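# Unscrew bottle cap, set it flat, leave bottle upright

## Task

Twist the cap off the bottle and leave it lying flat on the table, with the bottle still standing upright; both must stay that way without the robot holding them, and the hands must release and back away at the end.

## Robot and tools

Robot: two arms, left_arm and right_arm, each ending in an identical five-finger right hand (the hands are not mirrored, so every hand number and axis means the same on both). Don't let the arms collide or press on each other with any part (wrist, bracket, palm, fingers, thumb). Don't knock anything off the table.

Scene frame: origin on the table top midway between the arms, +x out over the table, +z up, left_arm on the +y side. Positions print in metres, orientation as a wxyz quaternion; the printed position can be a bit off at long reach.

Hand point: a spot 0.05 m in front of the palm where index pad and thumb tip meet in a pinch. Its +z runs along the straightened fingers (fingertips 0.06-0.07 m beyond it), +y points out of the palm, +x runs across the palm toward the little finger. A wrist bracket on the little-finger side sits 0.03 m past the point along +y and 0.11 m across; it can strike things.

The 28-number row (all values -1 to 1): first 14 for left, then the same 14 for right: dx, dy, dz, rx, ry, rz, little, ring, middle, index, thumb_bend, thumb_turn, force_limit, speed. dx..rz are an offset, not a pose: a displacement of the hand point in its own axes, counted from its pose in the most recent result showing it (in the second or later call of one reply, from where it is when the action begins). 1.0 = 0.6 m or 180 degrees; rx, ry, rz form a single rotation vector. Zeros therefore mean go back to that reference pose, not stay still. The six finger numbers are absolute targets: +1 straight/open, -1 curled shut; thumb_turn +1 beside the palm, -1 across in front of it. A pinch is roughly index -0.22, thumb_bend -0.75, thumb_turn -0.57. force_limit maps -1..+1 to about 0..10 N at the fingertip (0..15 N for the thumb motors) and only stops closing; speed maps -1..+1 to near zero..full (full travel 0.6 s). Close at speed -0.9 or below for a gentle grip. There is no 'unchanged' value: to keep a hand as is, resend its last eight numbers, or before any row, its hand_measured six plus hand_force_limit and hand_speed. A motor starts only when its target changes by 0.01 or more; resending the same numbers holds a grip. For a wrap grip (objects 0.035-0.08 m across), turn the thumb in front of the palm before reaching the object.

Tools:
- execute_actions {actions, pictures}: actions is an empty list (just report state), one action {rows: list of 1-15 rows, steps: up to 15}, or one wait {steps: up to 300}. Each row lasts one 1/30 s step; the last row repeats to fill the steps. Every row is measured from the same reference pose, not from the prior row. Per step the command is clipped to 100 mm and 16 degrees from the measured pose, so a far offset may need several calls; check the result and send the remainder. A refused call does nothing.
- move {target, speed, stop_force}: target is one 28-number row as above; each hand point travels in a straight line toward its offset pose, both paths finishing together in 0.5-10 s. speed is m/s, 0.002-0.5 (default 0.25); turning is capped at twice that in rad/s. stop_force (N, 13-80, shared by both arms) ends an arm's path when its wrist sensor feels that much extra push against the motion; the arm then backs up two steps and holds. Use it only with slow, non-rotating approaches, and leave it out when lifting away from something you press on. Arms are stiff: aiming even slightly past a firm contact can fault. The result adds a 'move:' line (done, off_target, moving, held, fault, contact) plus limits (paced = pose clipped, held = steps blocked) and each hand point's distance to its target.
- wait {seconds 0-10}: lets time pass with nothing new sent.
- zoom_image {camera, region [x0,y0,x1,y1] in pixels, max 504x504}: enlarged view of the latest image from cam_head_left, cam_head_right, cam_high (896x504) or cam_left_wrist, cam_right_wrist (616x616).
- show_instructions {}: shows the reference image pages.
- finished_scene {scene}: ends and grades the current scene; irreversible.

Result lines: per arm the hand point pose and velocities; Wrist force and Wrist torque in the end effector's axes (offsets up to ~5.5 N, noise up to ~3.4 N, saturates near 100 N; pressing shows force pointing back into the arm). hand_measured, hand_stopped_by (moving, target, force, stalled, fault) and hand_load_n (positive = pushed open) list the six motors in send order; a lost grip shows as loads near 0. 'Hand target' gives the pose each arm is driving to. 'pose unreachable' and HELD mean part of a command was altered or not sent. MOTOR HOT warns from 70 °C; at 85 °C the arm brakes until cool.

Avoid: torque faults (joint load limits: pan and lift 310, elbow 141, wrists 50.7 N m) or any outside force of 150 N, which stop the arm for 10 s; fast impacts; dropping the cap or tipping the bottle; long static loads that heat motors. Stray pushes may occasionally nudge loose objects.

Each tool is called after ">>>" in YAML: its name, and indented under it one key for each argument.

Reference images:

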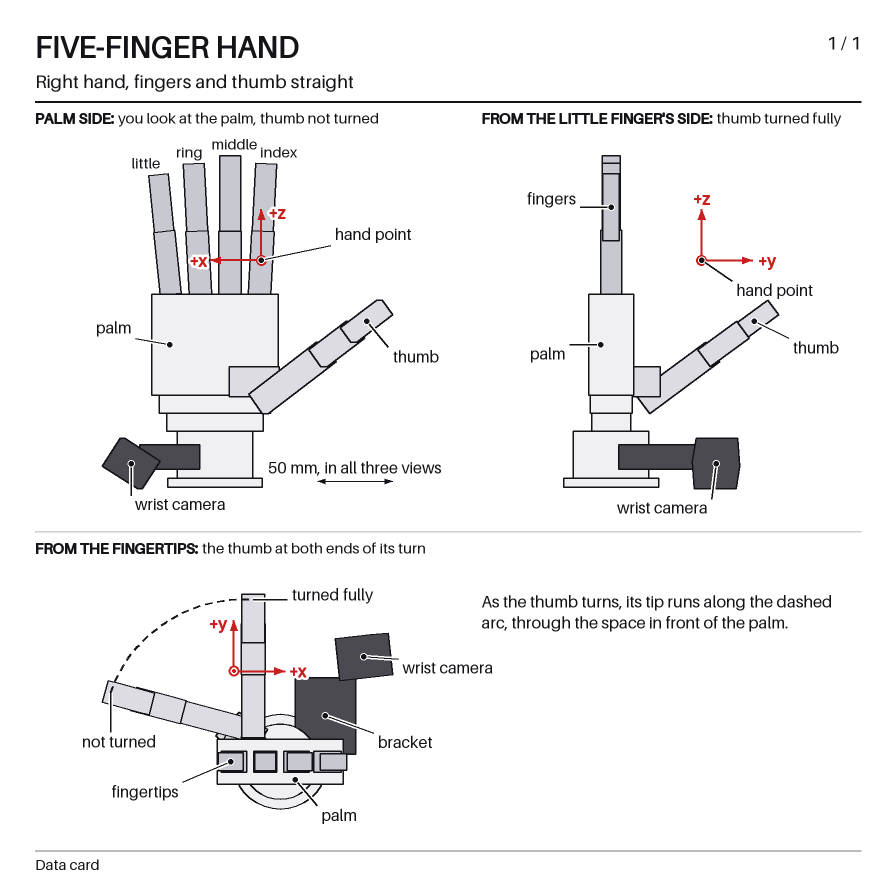

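## Session

>>> execute_actions:
  actions: []

Scene clock: 0.00 s of 8400.00 s.
left_arm: end_effector_position=(-0.0468, +1.2178, +0.5557) hand_measured=(+1.000, +1.000, +1.000, +1.000, +1.000, +1.000) hand_load_n=(+0.0, +0.0, +0.0, +0.0, +0.0, +0.0) hand_stopped_by=(target, target, target, target, target, target) hand_force_limit=0.00 hand_speed=-0.80 end_effector_quat_wxyz=(-0.014, -0.707, +0.706, +0.031) end_effector_velocity=(+0.001, +0.000, -0.000) end_effector_angular_velocity=(-0.001, +0.000, -0.001) | right_arm: end_effector_position=(+0.1419, -1.0563, +0.6088) hand_measured=(+1.000, +1.000, +1.000, +1.000, +1.000, +1.000) hand_load_n=(+0.0, +0.0, +0.0, +0.0, +0.0, +0.0) hand_stopped_by=(target, target, target, target, target, target) hand_force_limit=0.00 hand_speed=-0.80 end_effector_quat_wxyz=(-0.003, +0.669, +0.743, -0.031) end_effector_velocity=(+0.000, -0.000, -0.000) end_effector_angular_velocity=(-0.000, -0.001, +0.002)
Joint positions: left_arm=[ 1.2   -1.445  1.392  1.615  1.504 -1.787] | right_arm=[-1.866 -1.497  1.335  1.679  1.603 -1.967]
Joint velocities: left_arm=[-0.002  0.001  0.    -0.    -0.    -0.   ] | right_arm=[-0.     0.     0.    -0.    -0.001 -0.002]
Wrist force (N, on the end effector, along its own x y z axes, offset not removed): no reading
Wrist torque (N m, same axes, about the end effector's origin, offset not removed): no reading
Hand target (left_arm): -0.047, +1.218, +0.556; +0.014, +0.707, -0.706, -0.031
Hand target (right_arm): +0.142, -1.056, +0.609; -0.003, +0.669, +0.743, -0.031

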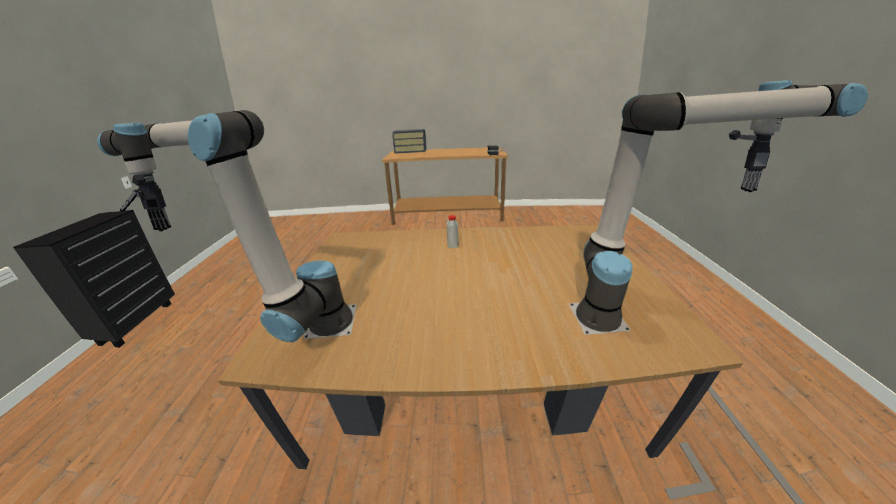

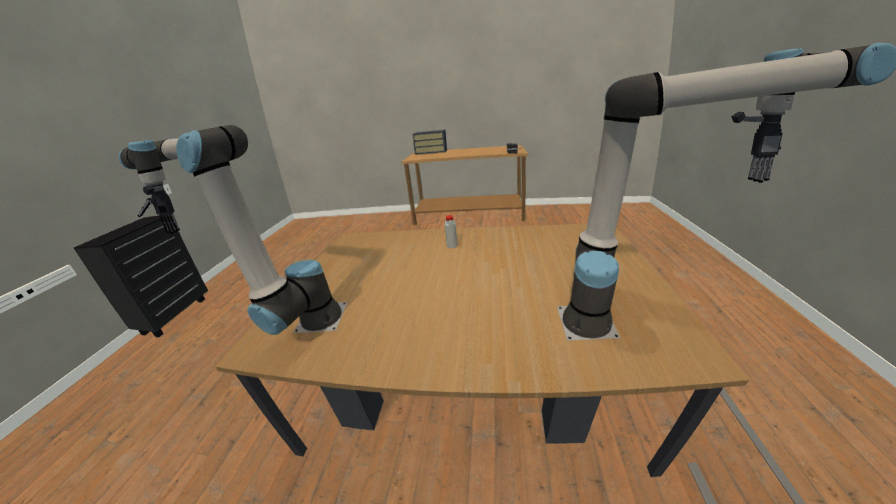

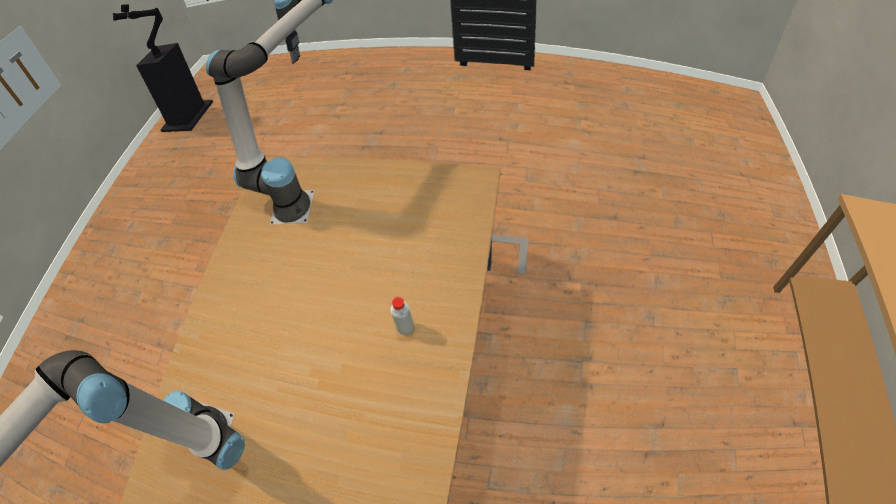

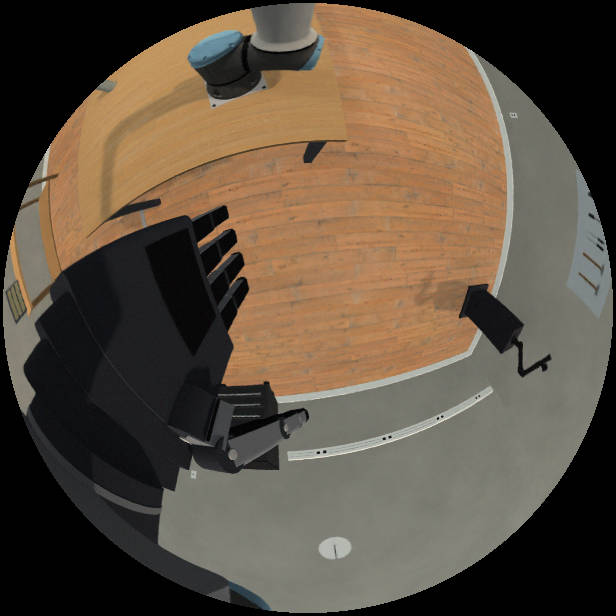

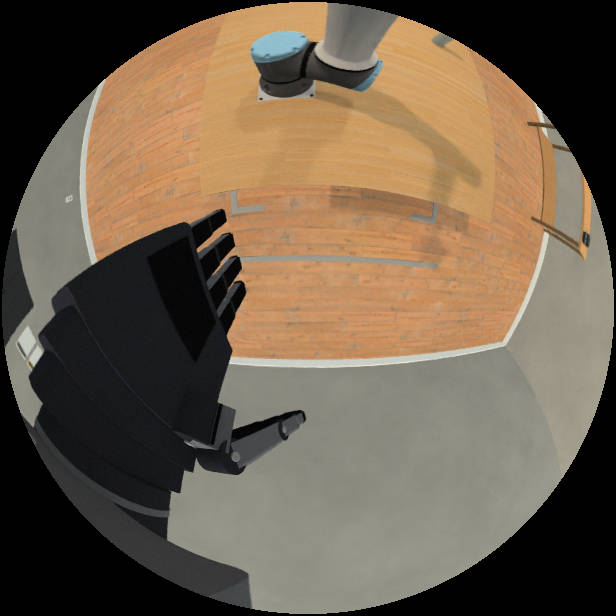

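>>> zoom_image:
  camera: "cam_high"
  region: [360, 280, 450, 350]

>>> zoom_image:
  camera: "cam_head_left"
  region: [420, 205, 490, 255]

Region (360, 280, 450, 350) of cam_high's 896x504 image, scaled by 5.600, with more detail than that image has.

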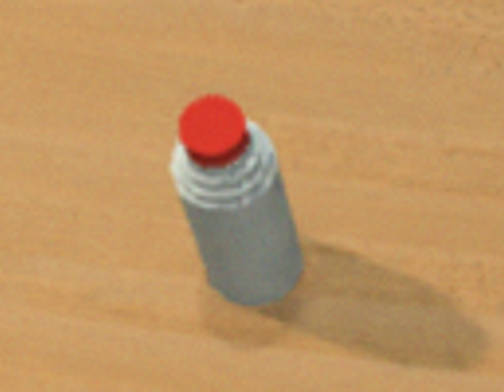

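Region (420, 205, 490, 255) of cam_head_left's 896x504 image, scaled by 7.200, with more detail than that image has; it fills the top 360 rows of this view, and the rest is white.

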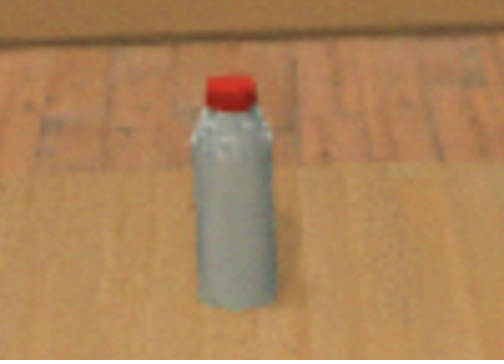

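>>> move:
  target: [0.5,-0.95,0.1,0,0,0.3,1,1,1,1,1,-1,0,0, 0.42,0.79,0.17,0,0,-0.4,1,1,1,1,1,-1,0,0]
  speed: 0.3

Scene clock: 67.83 s of 8400.00 s.
left_arm: end_effector_position=(+0.5178, +0.9204, +0.4532) hand_measured=(+1.000, +1.000, +1.000, +1.000, +1.000, -1.000) hand_load_n=(+0.0, +0.0, +0.0, +0.0, +0.0, +0.0) hand_stopped_by=(target, target, target, target, target, target) hand_force_limit=0.00 hand_speed=0.00 end_effector_quat_wxyz=(-0.027, -0.310, +0.950, +0.022) end_effector_velocity=(+0.002, -0.001, -0.000) end_effector_angular_velocity=(+0.000, +0.001, -0.004) | right_arm: end_effector_position=(+0.5806, -0.7607, +0.4736) hand_measured=(+1.000, +1.000, +1.000, +1.000, +1.000, -1.000) hand_load_n=(+0.0, +0.0, +0.0, +0.0, +0.0, +0.0) hand_stopped_by=(target, target, target, target, target, target) hand_force_limit=0.00 hand_speed=0.00 end_effector_quat_wxyz=(-0.021, +0.105, +0.994, -0.023) end_effector_velocity=(+0.002, +0.001, -0.000) end_effector_angular_velocity=(-0.000, +0.001, +0.006)
Joint positions: left_arm=[-0.06  -1.521  1.666  1.487  1.539 -2.106] | right_arm=[-0.869 -1.418  1.491  1.496  1.632 -2.225]
Joint velocities: left_arm=[-0.003  0.003 -0.002 -0.    -0.001  0.001] | right_arm=[ 0.004  0.003 -0.002 -0.     0.001 -0.002]
Wrist force (N, on the end effector, along its own x y z axes, offset not removed): left_arm=[1.0 1.0 3.1] | right_arm=[0.5 0.7 0.2]
Wrist torque (N m, same axes, about the end effector's origin, offset not removed): left_arm=[0.20 -0.04 0.40] | right_arm=[-0.18 -0.06 0.02]
Hand target (left_arm): +0.518, +0.920, +0.453; -0.027, -0.309, +0.950, +0.022
Hand target (right_arm): +0.581, -0.761, +0.474; -0.021, +0.105, +0.994, -0.023
Off the commanded pose (left_arm): 0.001 m, 0 deg.
Off the commanded pose (right_arm): 0.001 m, 0 deg.
After step 90, 61.93 s passed at rest.
move: done

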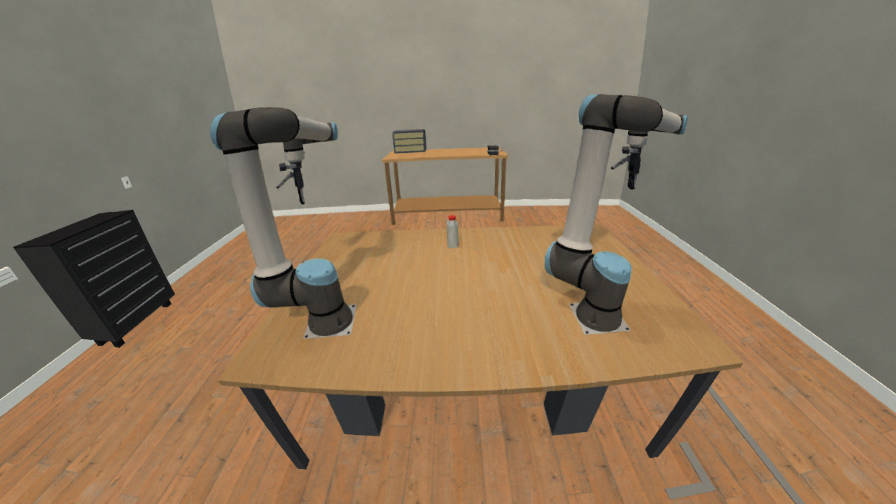

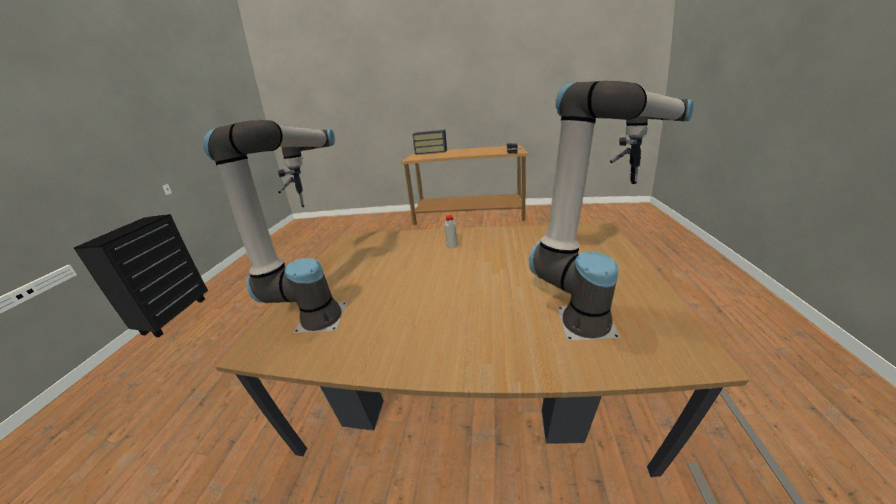

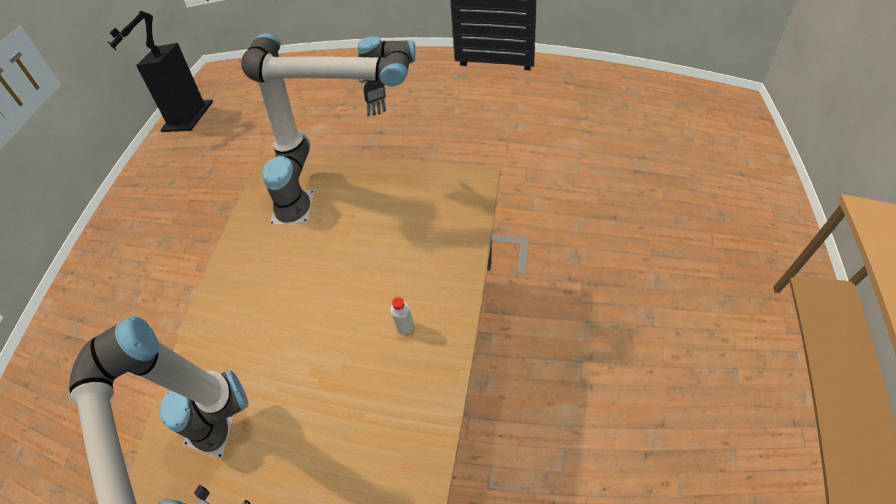

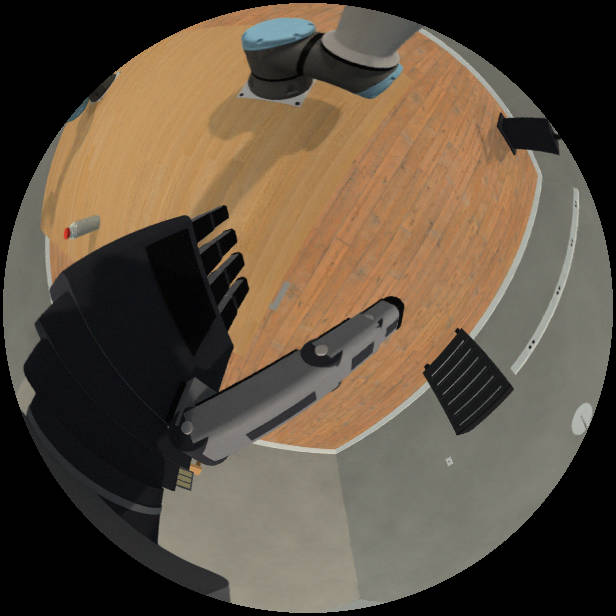

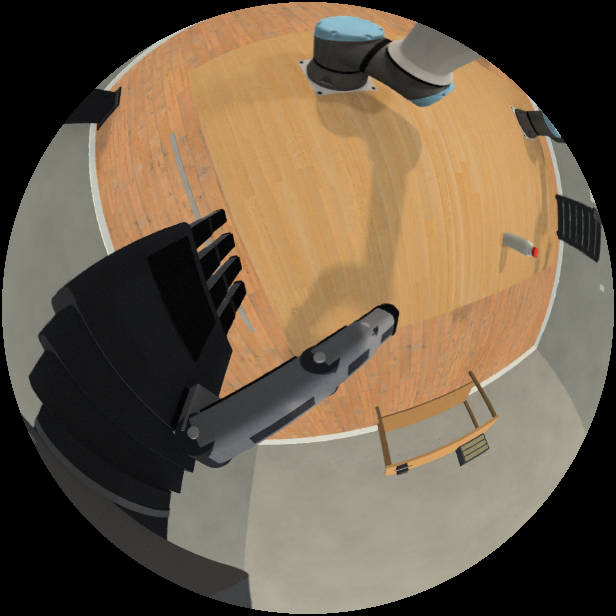

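>>> move:
  target: [0.47,-0.73,0.05,0.32,0,0,0.3,0.3,0.3,0.3,0,-1,0,0, 0.21,0.73,0.12,0,0,-0.4,1,1,1,1,1,-1,0,0]
  speed: 0.3

>>> move:
  target: [0,0,0,0,0,0,0.3,0.3,0.3,0.3,0,-1,0,0, -0.2,0,0.3,0,-0.5,0,1,1,1,1,1,-1,0,0]
  speed: 0.3

Scene clock: 79.77 s of 8400.00 s.
left_arm: end_effector_position=(+0.5453, +0.4018, +0.4083) hand_measured=(+0.300, +0.300, +0.300, +0.300, +0.000, -1.000) hand_load_n=(+0.0, +0.0, +0.0, +0.0, +0.0, +0.0) hand_stopped_by=(target, target, target, target, target, target) hand_force_limit=0.00 hand_speed=0.00 end_effector_quat_wxyz=(+0.126, -0.284, +0.843, -0.438) end_effector_velocity=(-0.000, -0.003, -0.001) end_effector_angular_velocity=(-0.001, -0.004, +0.001) | right_arm: end_effector_position=(+0.5443, -0.3098, +0.3845) hand_measured=(+1.000, +1.000, +1.000, +1.000, +1.000, -1.000) hand_load_n=(+0.0, +0.0, +0.0, +0.0, +0.0, +0.0) hand_stopped_by=(target, target, target, target, target, target) hand_force_limit=0.00 hand_speed=0.00 end_effector_quat_wxyz=(-0.030, -0.499, +0.866, -0.006) end_effector_velocity=(+0.000, +0.002, -0.001) end_effector_angular_velocity=(-0.000, +0.002, +0.006)
Joint positions: left_arm=[-0.96  -1.906  1.99   0.546  1.702 -3.092] | right_arm=[-0.058 -1.431  1.68   1.366  1.613 -2.67 ]
Joint velocities: left_arm=[-0.01  -0.001  0.004 -0.007 -0.01  -0.005] | right_arm=[ 0.005  0.004 -0.002 -0.     0.    -0.001]
Wrist force (N, on the end effector, along its own x y z axes, offset not removed): left_arm=[2.7 1.7 1.5] | right_arm=[2.0 1.4 -3.2]
Wrist torque (N m, same axes, about the end effector's origin, offset not removed): left_arm=[0.41 -0.37 0.53] | right_arm=[0.11 -0.27 0.05]
Hand target (left_arm): +0.545, +0.401, +0.408; +0.126, -0.284, +0.843, -0.438
Hand target (right_arm): +0.544, -0.309, +0.384; -0.030, -0.499, +0.866, -0.006
Off the commanded pose (left_arm): 0.001 m, 0 deg.
Off the commanded pose (right_arm): 0.001 m, 0 deg.
After step 90, 6.13 s passed at rest.
move: done

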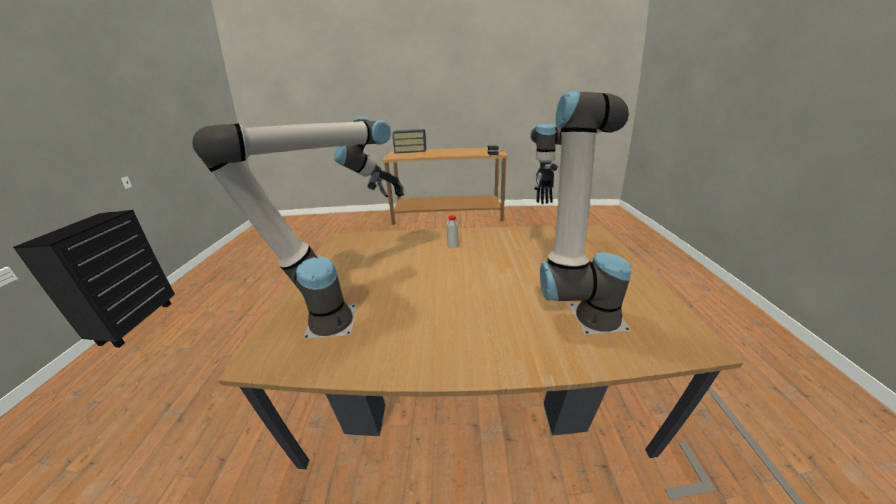

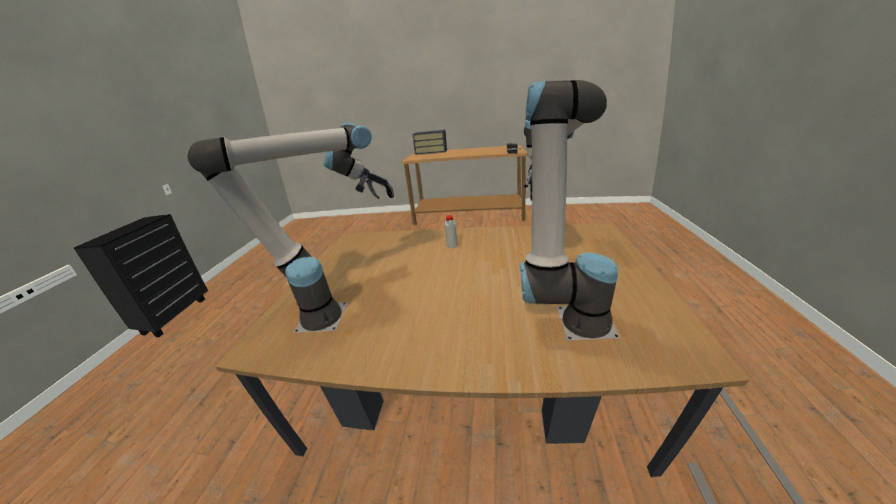

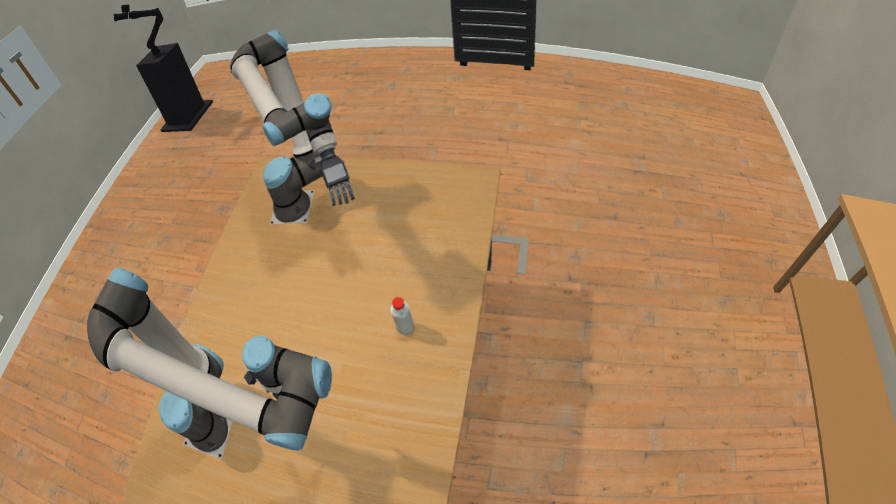

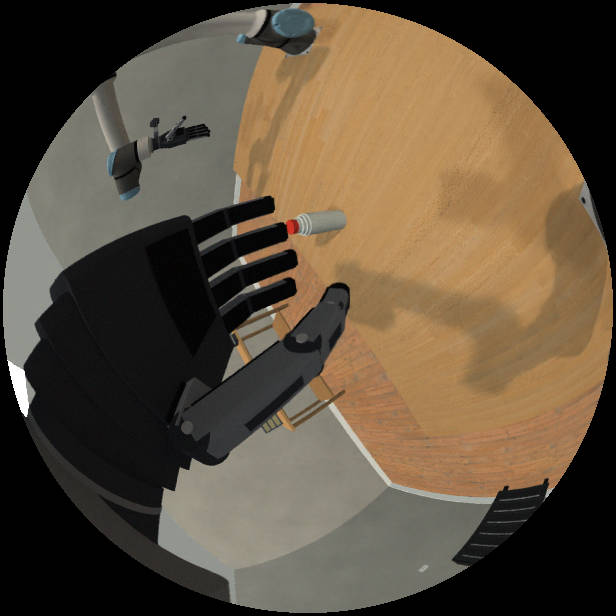

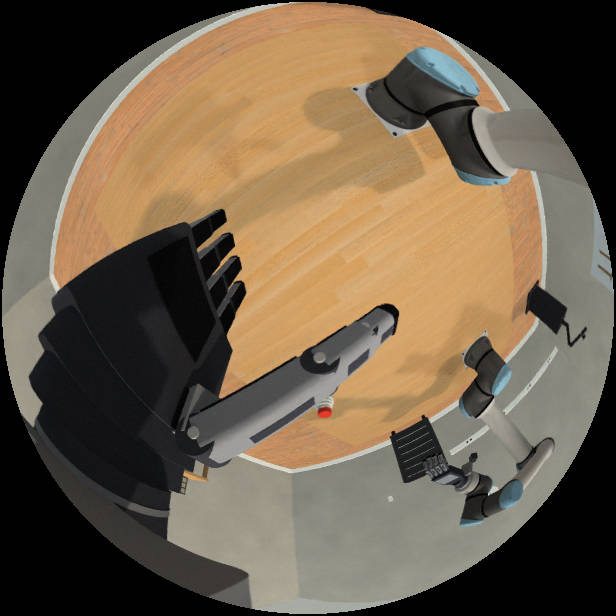

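Scene clock: 83.67 s of 8400.00 s.
left_arm: end_effector_position=(+0.5453, +0.4018, +0.4083) hand_measured=(+0.300, +0.300, +0.300, +0.300, +0.000, -1.000) hand_load_n=(+0.0, +0.0, +0.0, +0.0, +0.0, +0.0) hand_stopped_by=(target, target, target, target, target, target) hand_force_limit=0.00 hand_speed=0.00 end_effector_quat_wxyz=(+0.126, -0.284, +0.843, -0.438) end_effector_velocity=(-0.000, -0.000, -0.000) end_effector_angular_velocity=(+0.000, +0.000, -0.001) | right_arm: end_effector_position=(+0.5954, -0.2139, +0.1980) hand_measured=(+1.000, +1.000, +1.000, +1.000, +1.000, -1.000) hand_load_n=(+0.0, +0.0, +0.0, +0.0, +0.0, +0.0) hand_stopped_by=(target, target, target, target, target, target) hand_force_limit=0.00 hand_speed=0.00 end_effector_quat_wxyz=(+0.589, -0.359, +0.635, +0.349) end_effector_velocity=(+0.000, +0.000, -0.000) end_effector_angular_velocity=(+0.020, -0.011, -0.012)
Joint positions: left_arm=[-0.96  -1.906  1.99   0.546  1.702 -3.092] | right_arm=[-0.347 -1.332  2.33  -0.654  0.189 -1.889]
Joint velocities: left_arm=[-0.001 -0.     0.001 -0.    -0.    -0.   ] | right_arm=[ 0.002 -0.021  0.034 -0.152  0.006  0.138]
Wrist force (N, on the end effector, along its own x y z axes, offset not removed): left_arm=[-0.3 3.3 0.2] | right_arm=[-1.2 1.3 -0.4]
Wrist torque (N m, same axes, about the end effector's origin, offset not removed): left_arm=[0.72 0.21 0.39] | right_arm=[-0.03 0.25 -0.16]
Hand target (left_arm): +0.545, +0.402, +0.408; +0.126, -0.284, +0.843, -0.438
Hand target (right_arm): +0.595, -0.214, +0.198; +0.590, -0.358, +0.634, +0.349
Off the commanded pose (left_arm): 0.000 m, 0 deg.
Off the commanded pose (right_arm): 0.001 m, 0 deg.
move: done

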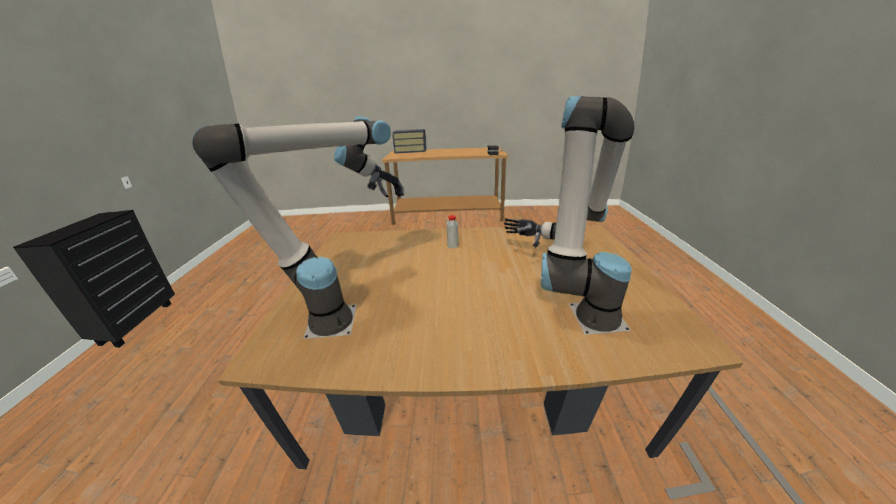

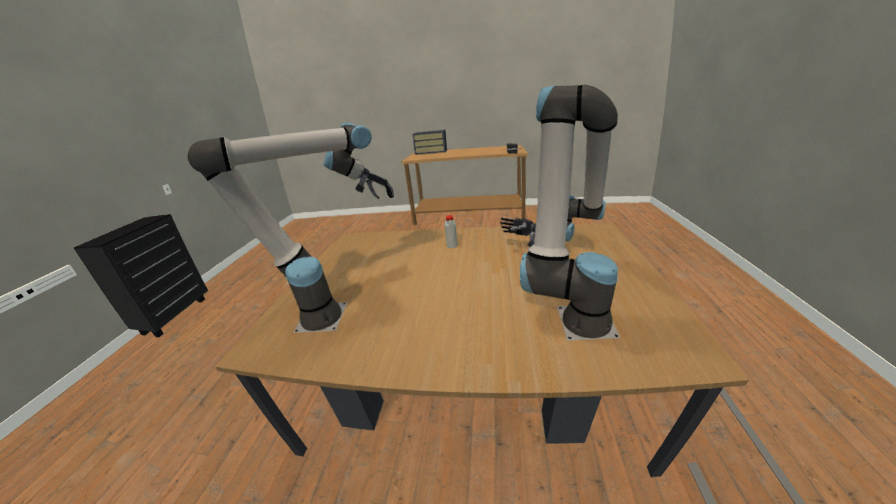

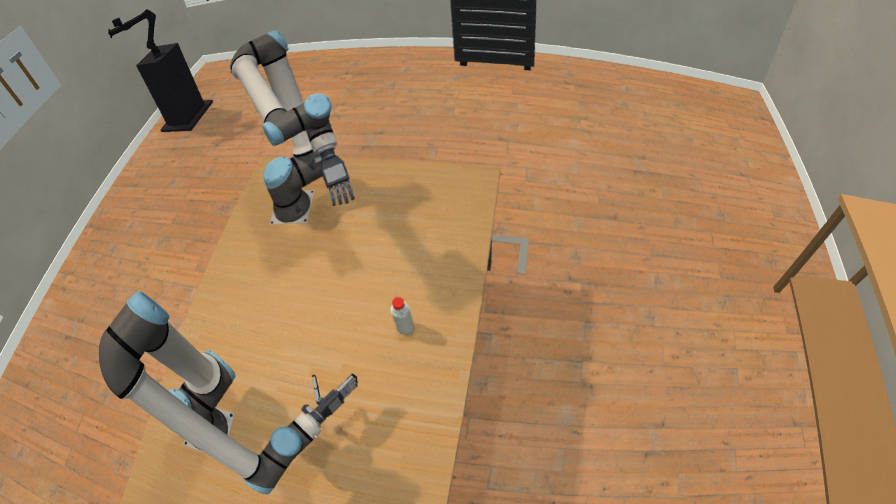

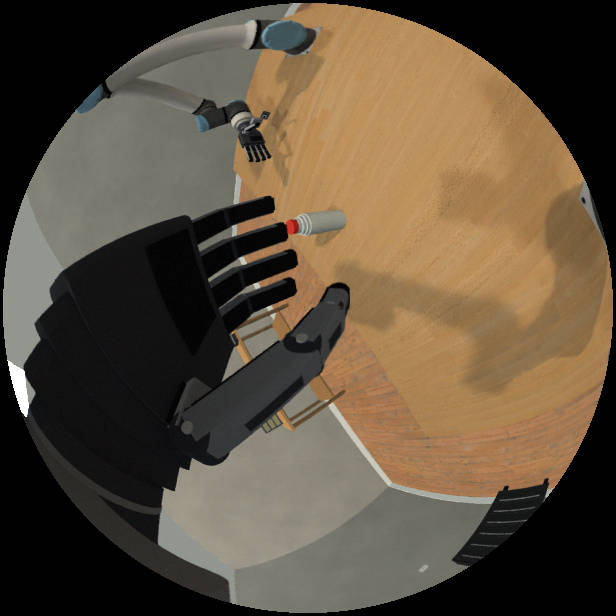

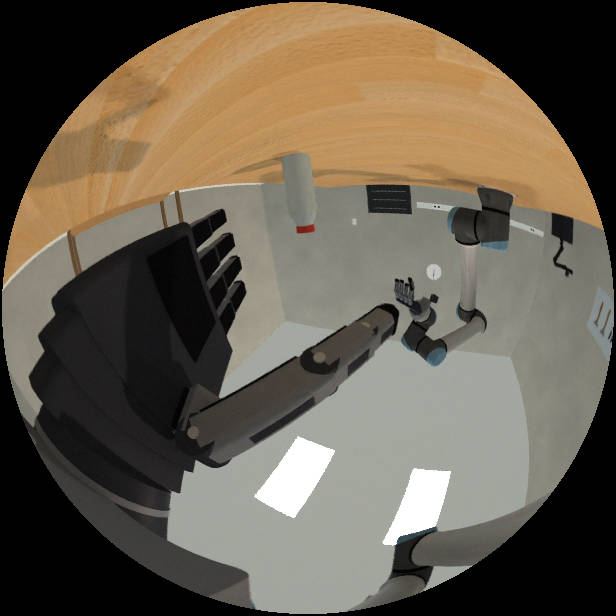

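>>> move:
  target: [0,0,0,0,0,0,0.3,0.3,0.3,0.3,0,-1,0,0, 0.1,0,0.3,0,-0.02,-0.006,1,1,1,1,1,-1,0,0]
  speed: 0.15

>>> zoom_image:
  camera: "cam_high"
  region: [320, 270, 460, 410]

>>> zoom_image:
  camera: "cam_head_right"
  region: [320, 150, 540, 270]

Scene clock: 95.13 s of 8400.00 s.
left_arm: end_effector_position=(+0.5453, +0.4018, +0.4083) hand_measured=(+0.300, +0.300, +0.300, +0.300, +0.000, -1.000) hand_load_n=(+0.0, +0.0, +0.0, +0.0, +0.0, +0.0) hand_stopped_by=(target, target, target, target, target, target) hand_force_limit=0.00 hand_speed=0.00 end_effector_quat_wxyz=(+0.126, -0.284, +0.843, -0.438) end_effector_velocity=(-0.000, -0.000, +0.000) end_effector_angular_velocity=(-0.000, -0.000, -0.000) | right_arm: end_effector_position=(+0.6818, -0.0612, +0.1269) hand_measured=(+1.000, +1.000, +1.000, +1.000, +1.000, -1.000) hand_load_n=(+0.0, +0.0, +0.0, +0.0, +0.0, +0.0) hand_stopped_by=(target, target, target, target, target, target) hand_force_limit=0.00 hand_speed=0.00 end_effector_quat_wxyz=(+0.611, -0.354, +0.612, +0.355) end_effector_velocity=(+0.002, +0.002, -0.001) end_effector_angular_velocity=(+0.001, -0.001, -0.001)
Joint positions: left_arm=[-0.96  -1.906  1.99   0.546  1.702 -3.092] | right_arm=[ 0.004 -1.097  2.199 -1.101  0.529 -1.571]
Joint velocities: left_arm=[-0. -0. -0.  0. -0. -0.] | right_arm=[ 0.004  0.005 -0.004 -0.003  0.005  0.001]
Wrist force (N, on the end effector, along its own x y z axes, offset not removed): left_arm=[-0.1 2.3 0.3] | right_arm=[1.6 0.5 -3.6]
Wrist torque (N m, same axes, about the end effector's origin, offset not removed): left_arm=[0.59 0.13 0.37] | right_arm=[0.04 -0.11 0.00]
Hand target (left_arm): +0.545, +0.402, +0.408; +0.126, -0.284, +0.843, -0.438
Hand target (right_arm): +0.682, -0.061, +0.127; +0.612, -0.354, +0.612, +0.355
Off the commanded pose (left_arm): 0.000 m, 0 deg.
Off the commanded pose (right_arm): 0.001 m, 0 deg.
After step 90, 6.60 s passed at rest.
move: done

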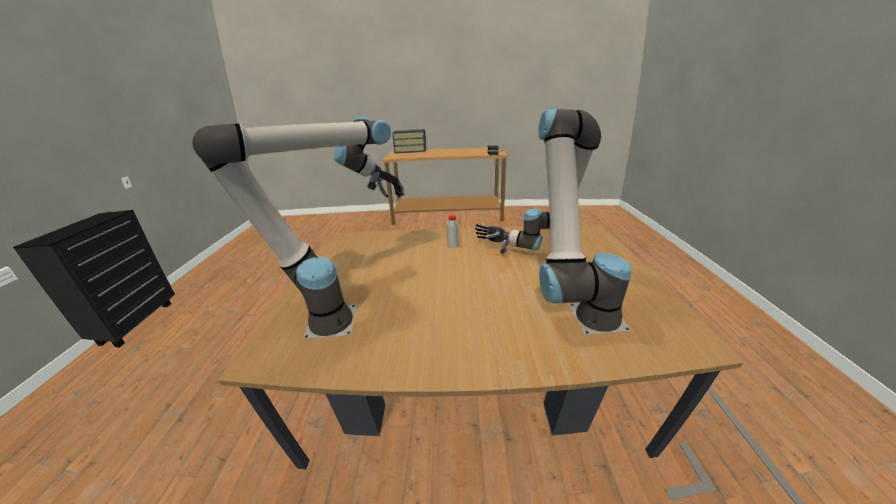

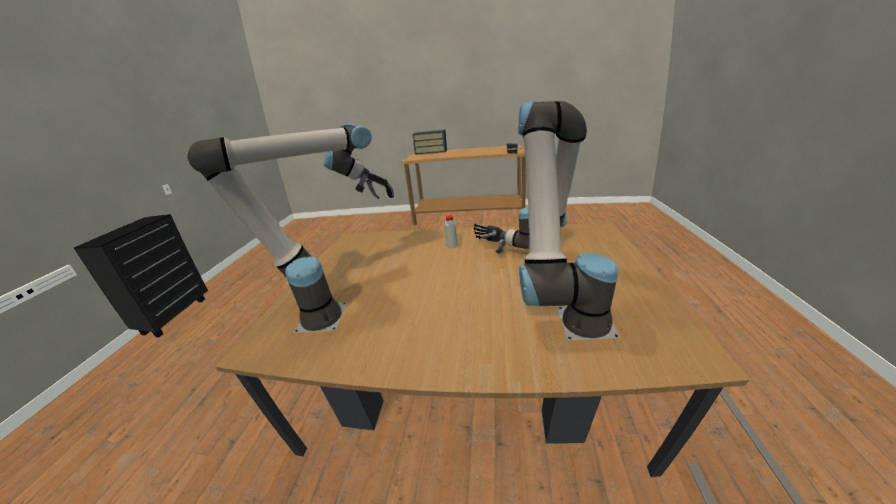

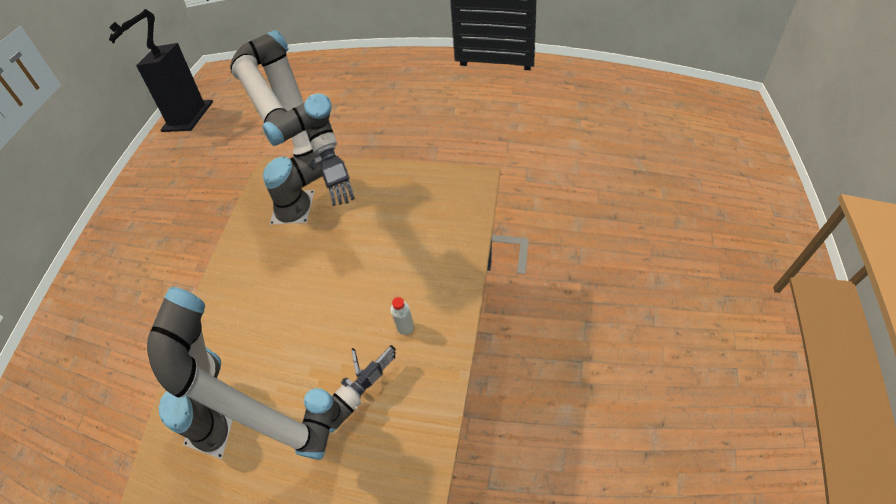

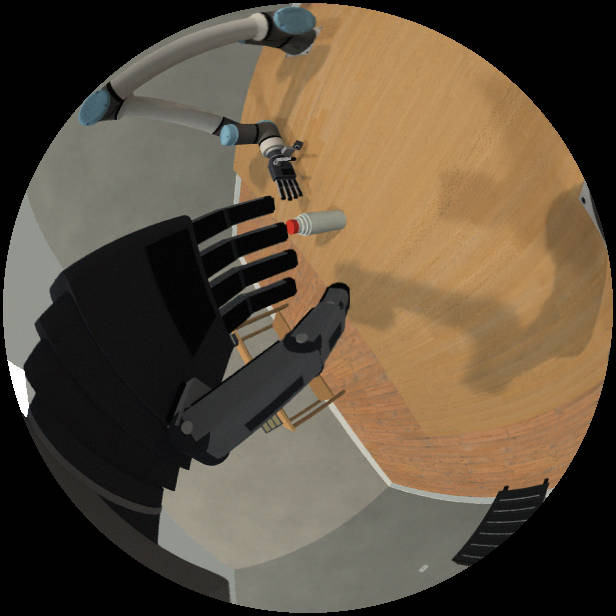

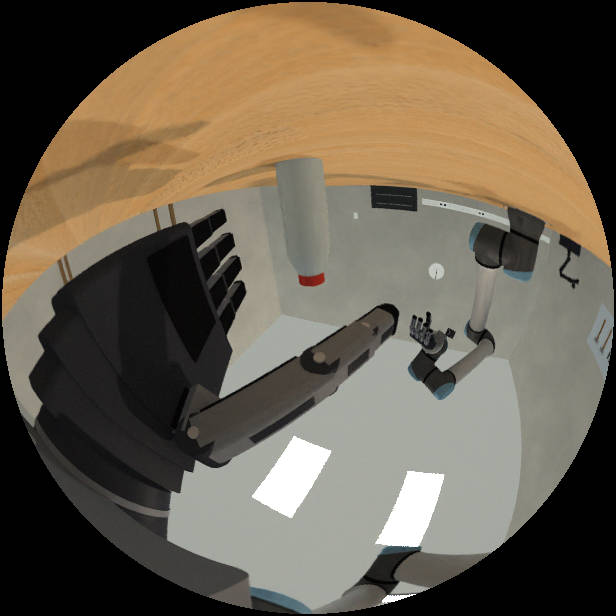

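Region (320, 270, 460, 410) of cam_high's 896x504 image, scaled by 3.600, with more detail than that image has.

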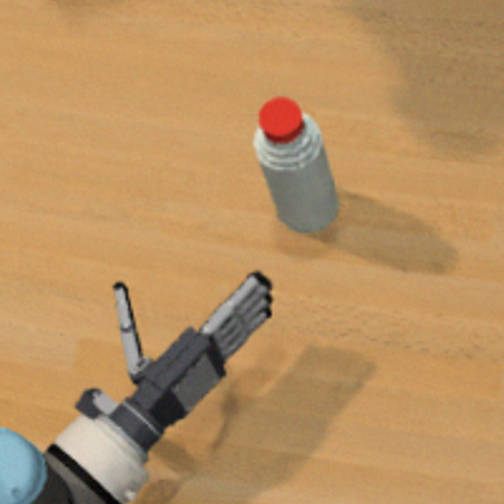

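Region (320, 150, 540, 270) of cam_head_right's 896x504 image, scaled by 2.291, with more detail than that image has; it fills the top 275 rows of this view, and the rest is white.

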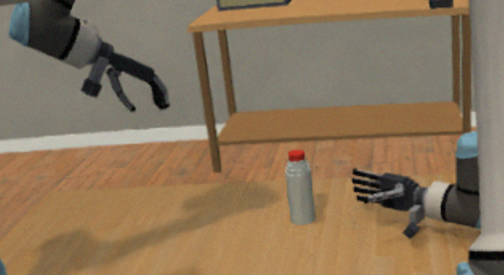

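>>> move:
  target: [0,0,0.3,0,0,0,0.3,0.3,0.3,0.3,0,-1,0,0, 0.005,0.02,0.22,0,0,0,1,1,1,1,1,-1,0,0]
  speed: 0.1

>>> zoom_image:
  camera: "cam_high"
  region: [340, 260, 460, 380]

>>> zoom_image:
  camera: "cam_head_right"
  region: [380, 180, 500, 260]

Scene clock: 107.77 s of 8400.00 s.
left_arm: end_effector_position=(+0.6280, +0.2818, +0.3035) hand_measured=(+0.300, +0.300, +0.300, +0.300, +0.000, -1.000) hand_load_n=(+0.0, +0.0, +0.0, +0.0, +0.0, +0.0) hand_stopped_by=(target, target, target, target, target, target) hand_force_limit=0.00 hand_speed=0.00 end_effector_quat_wxyz=(+0.126, -0.284, +0.843, -0.438) end_effector_velocity=(+0.001, -0.002, -0.001) end_effector_angular_velocity=(-0.002, -0.000, +0.000) | right_arm: end_effector_position=(+0.7371, +0.0589, +0.1239) hand_measured=(+1.000, +1.000, +1.000, +1.000, +1.000, -1.000) hand_load_n=(+0.0, +0.0, +0.0, +0.0, +0.0, +0.0) hand_stopped_by=(target, target, target, target, target, target) hand_force_limit=0.00 hand_speed=0.00 end_effector_quat_wxyz=(+0.611, -0.354, +0.612, +0.355) end_effector_velocity=(+0.001, +0.002, -0.001) end_effector_angular_velocity=(-0.001, +0.000, +0.000)
Joint positions: left_arm=[-1.014 -1.633  1.963  0.296  1.658 -3.124] | right_arm=[ 0.198 -0.997  2.001 -1.003  0.723 -1.57 ]
Joint velocities: left_arm=[-0.     0.003 -0.001 -0.003  0.    -0.001] | right_arm=[ 0.003  0.003 -0.003  0.002  0.003 -0.002]
Wrist force (N, on the end effector, along its own x y z axes, offset not removed): left_arm=[-0.3 1.8 1.3] | right_arm=[3.4 1.5 -2.6]
Wrist torque (N m, same axes, about the end effector's origin, offset not removed): left_arm=[0.45 0.20 0.31] | right_arm=[0.11 -0.37 0.18]
Hand target (left_arm): +0.628, +0.282, +0.303; +0.126, -0.284, +0.843, -0.438
Hand target (right_arm): +0.737, +0.059, +0.124; +0.611, -0.354, +0.612, +0.355
Off the commanded pose (left_arm): 0.001 m, 0 deg.
Off the commanded pose (right_arm): 0.000 m, 0 deg.
After step 90, 7.30 s passed at rest.
move: done

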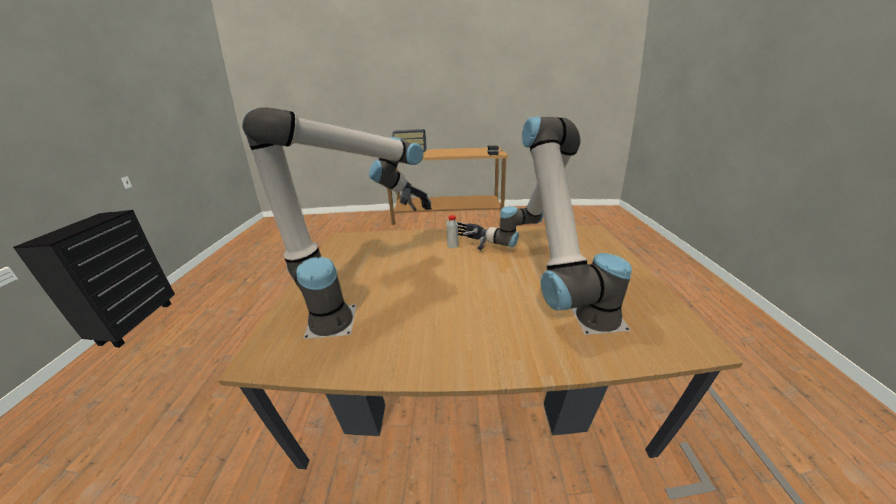

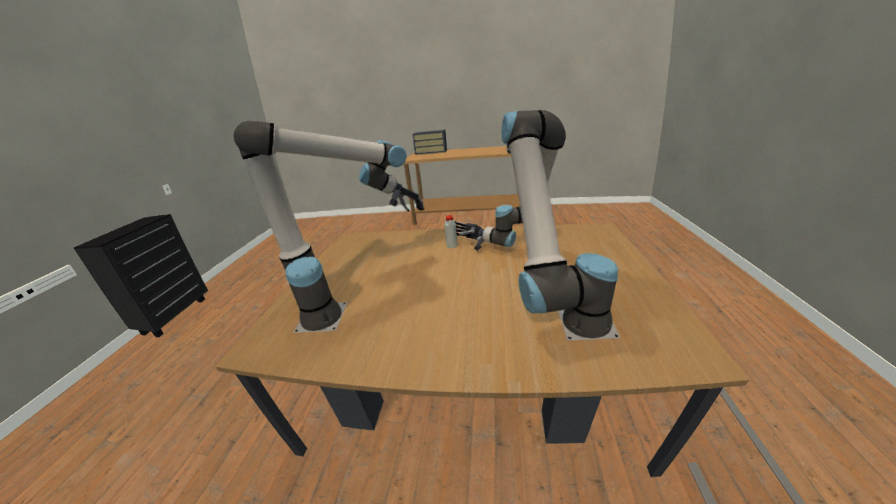

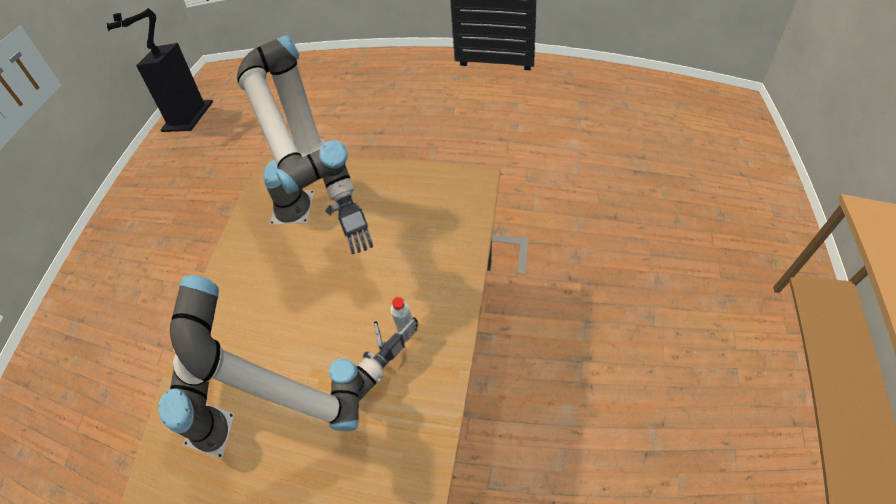

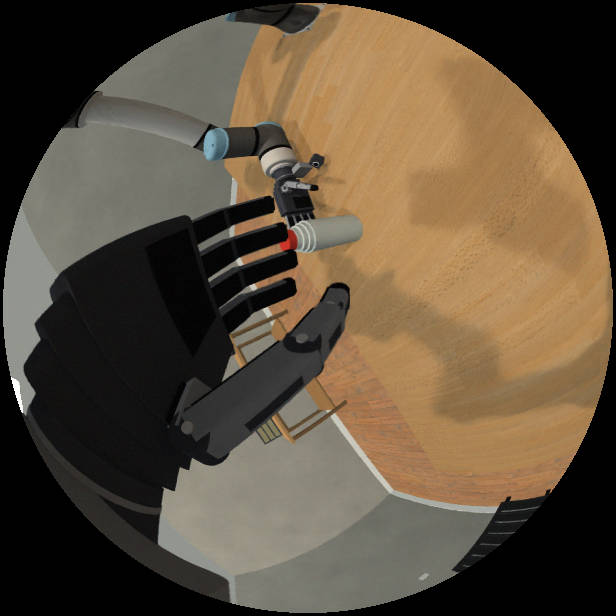

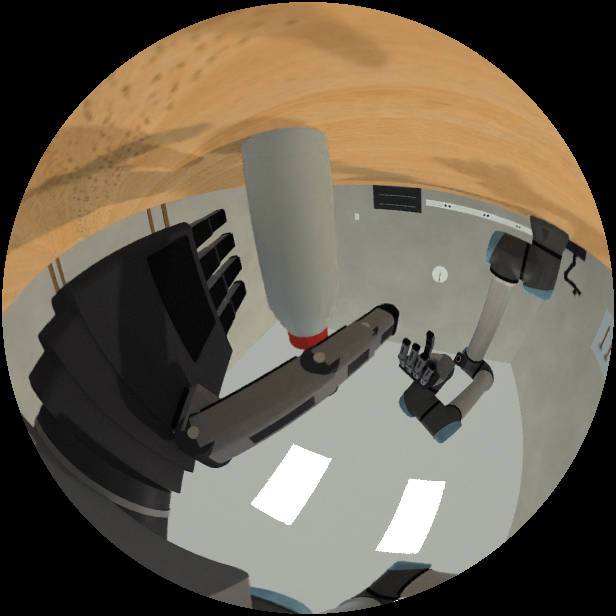

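Region (340, 260, 460, 380) of cam_high's 896x504 image, scaled by 4.200, with more detail than that image has.

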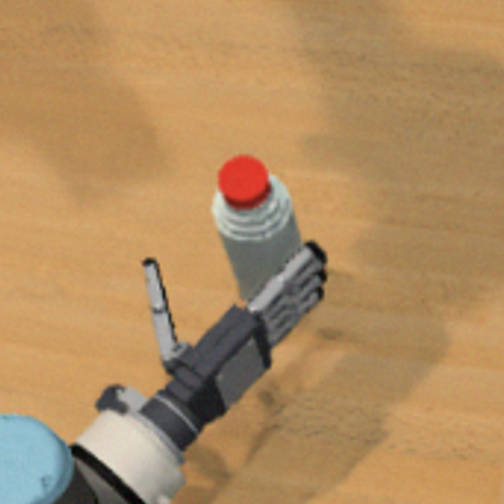

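Region (380, 180, 500, 260) of cam_head_right's 896x504 image, scaled by 4.200, with more detail than that image has.

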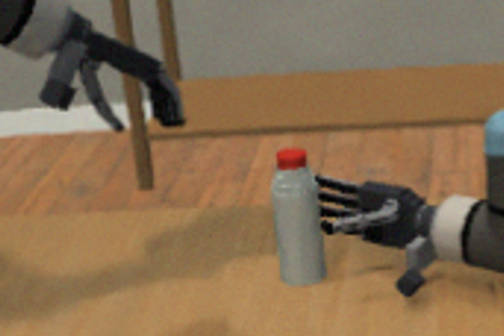

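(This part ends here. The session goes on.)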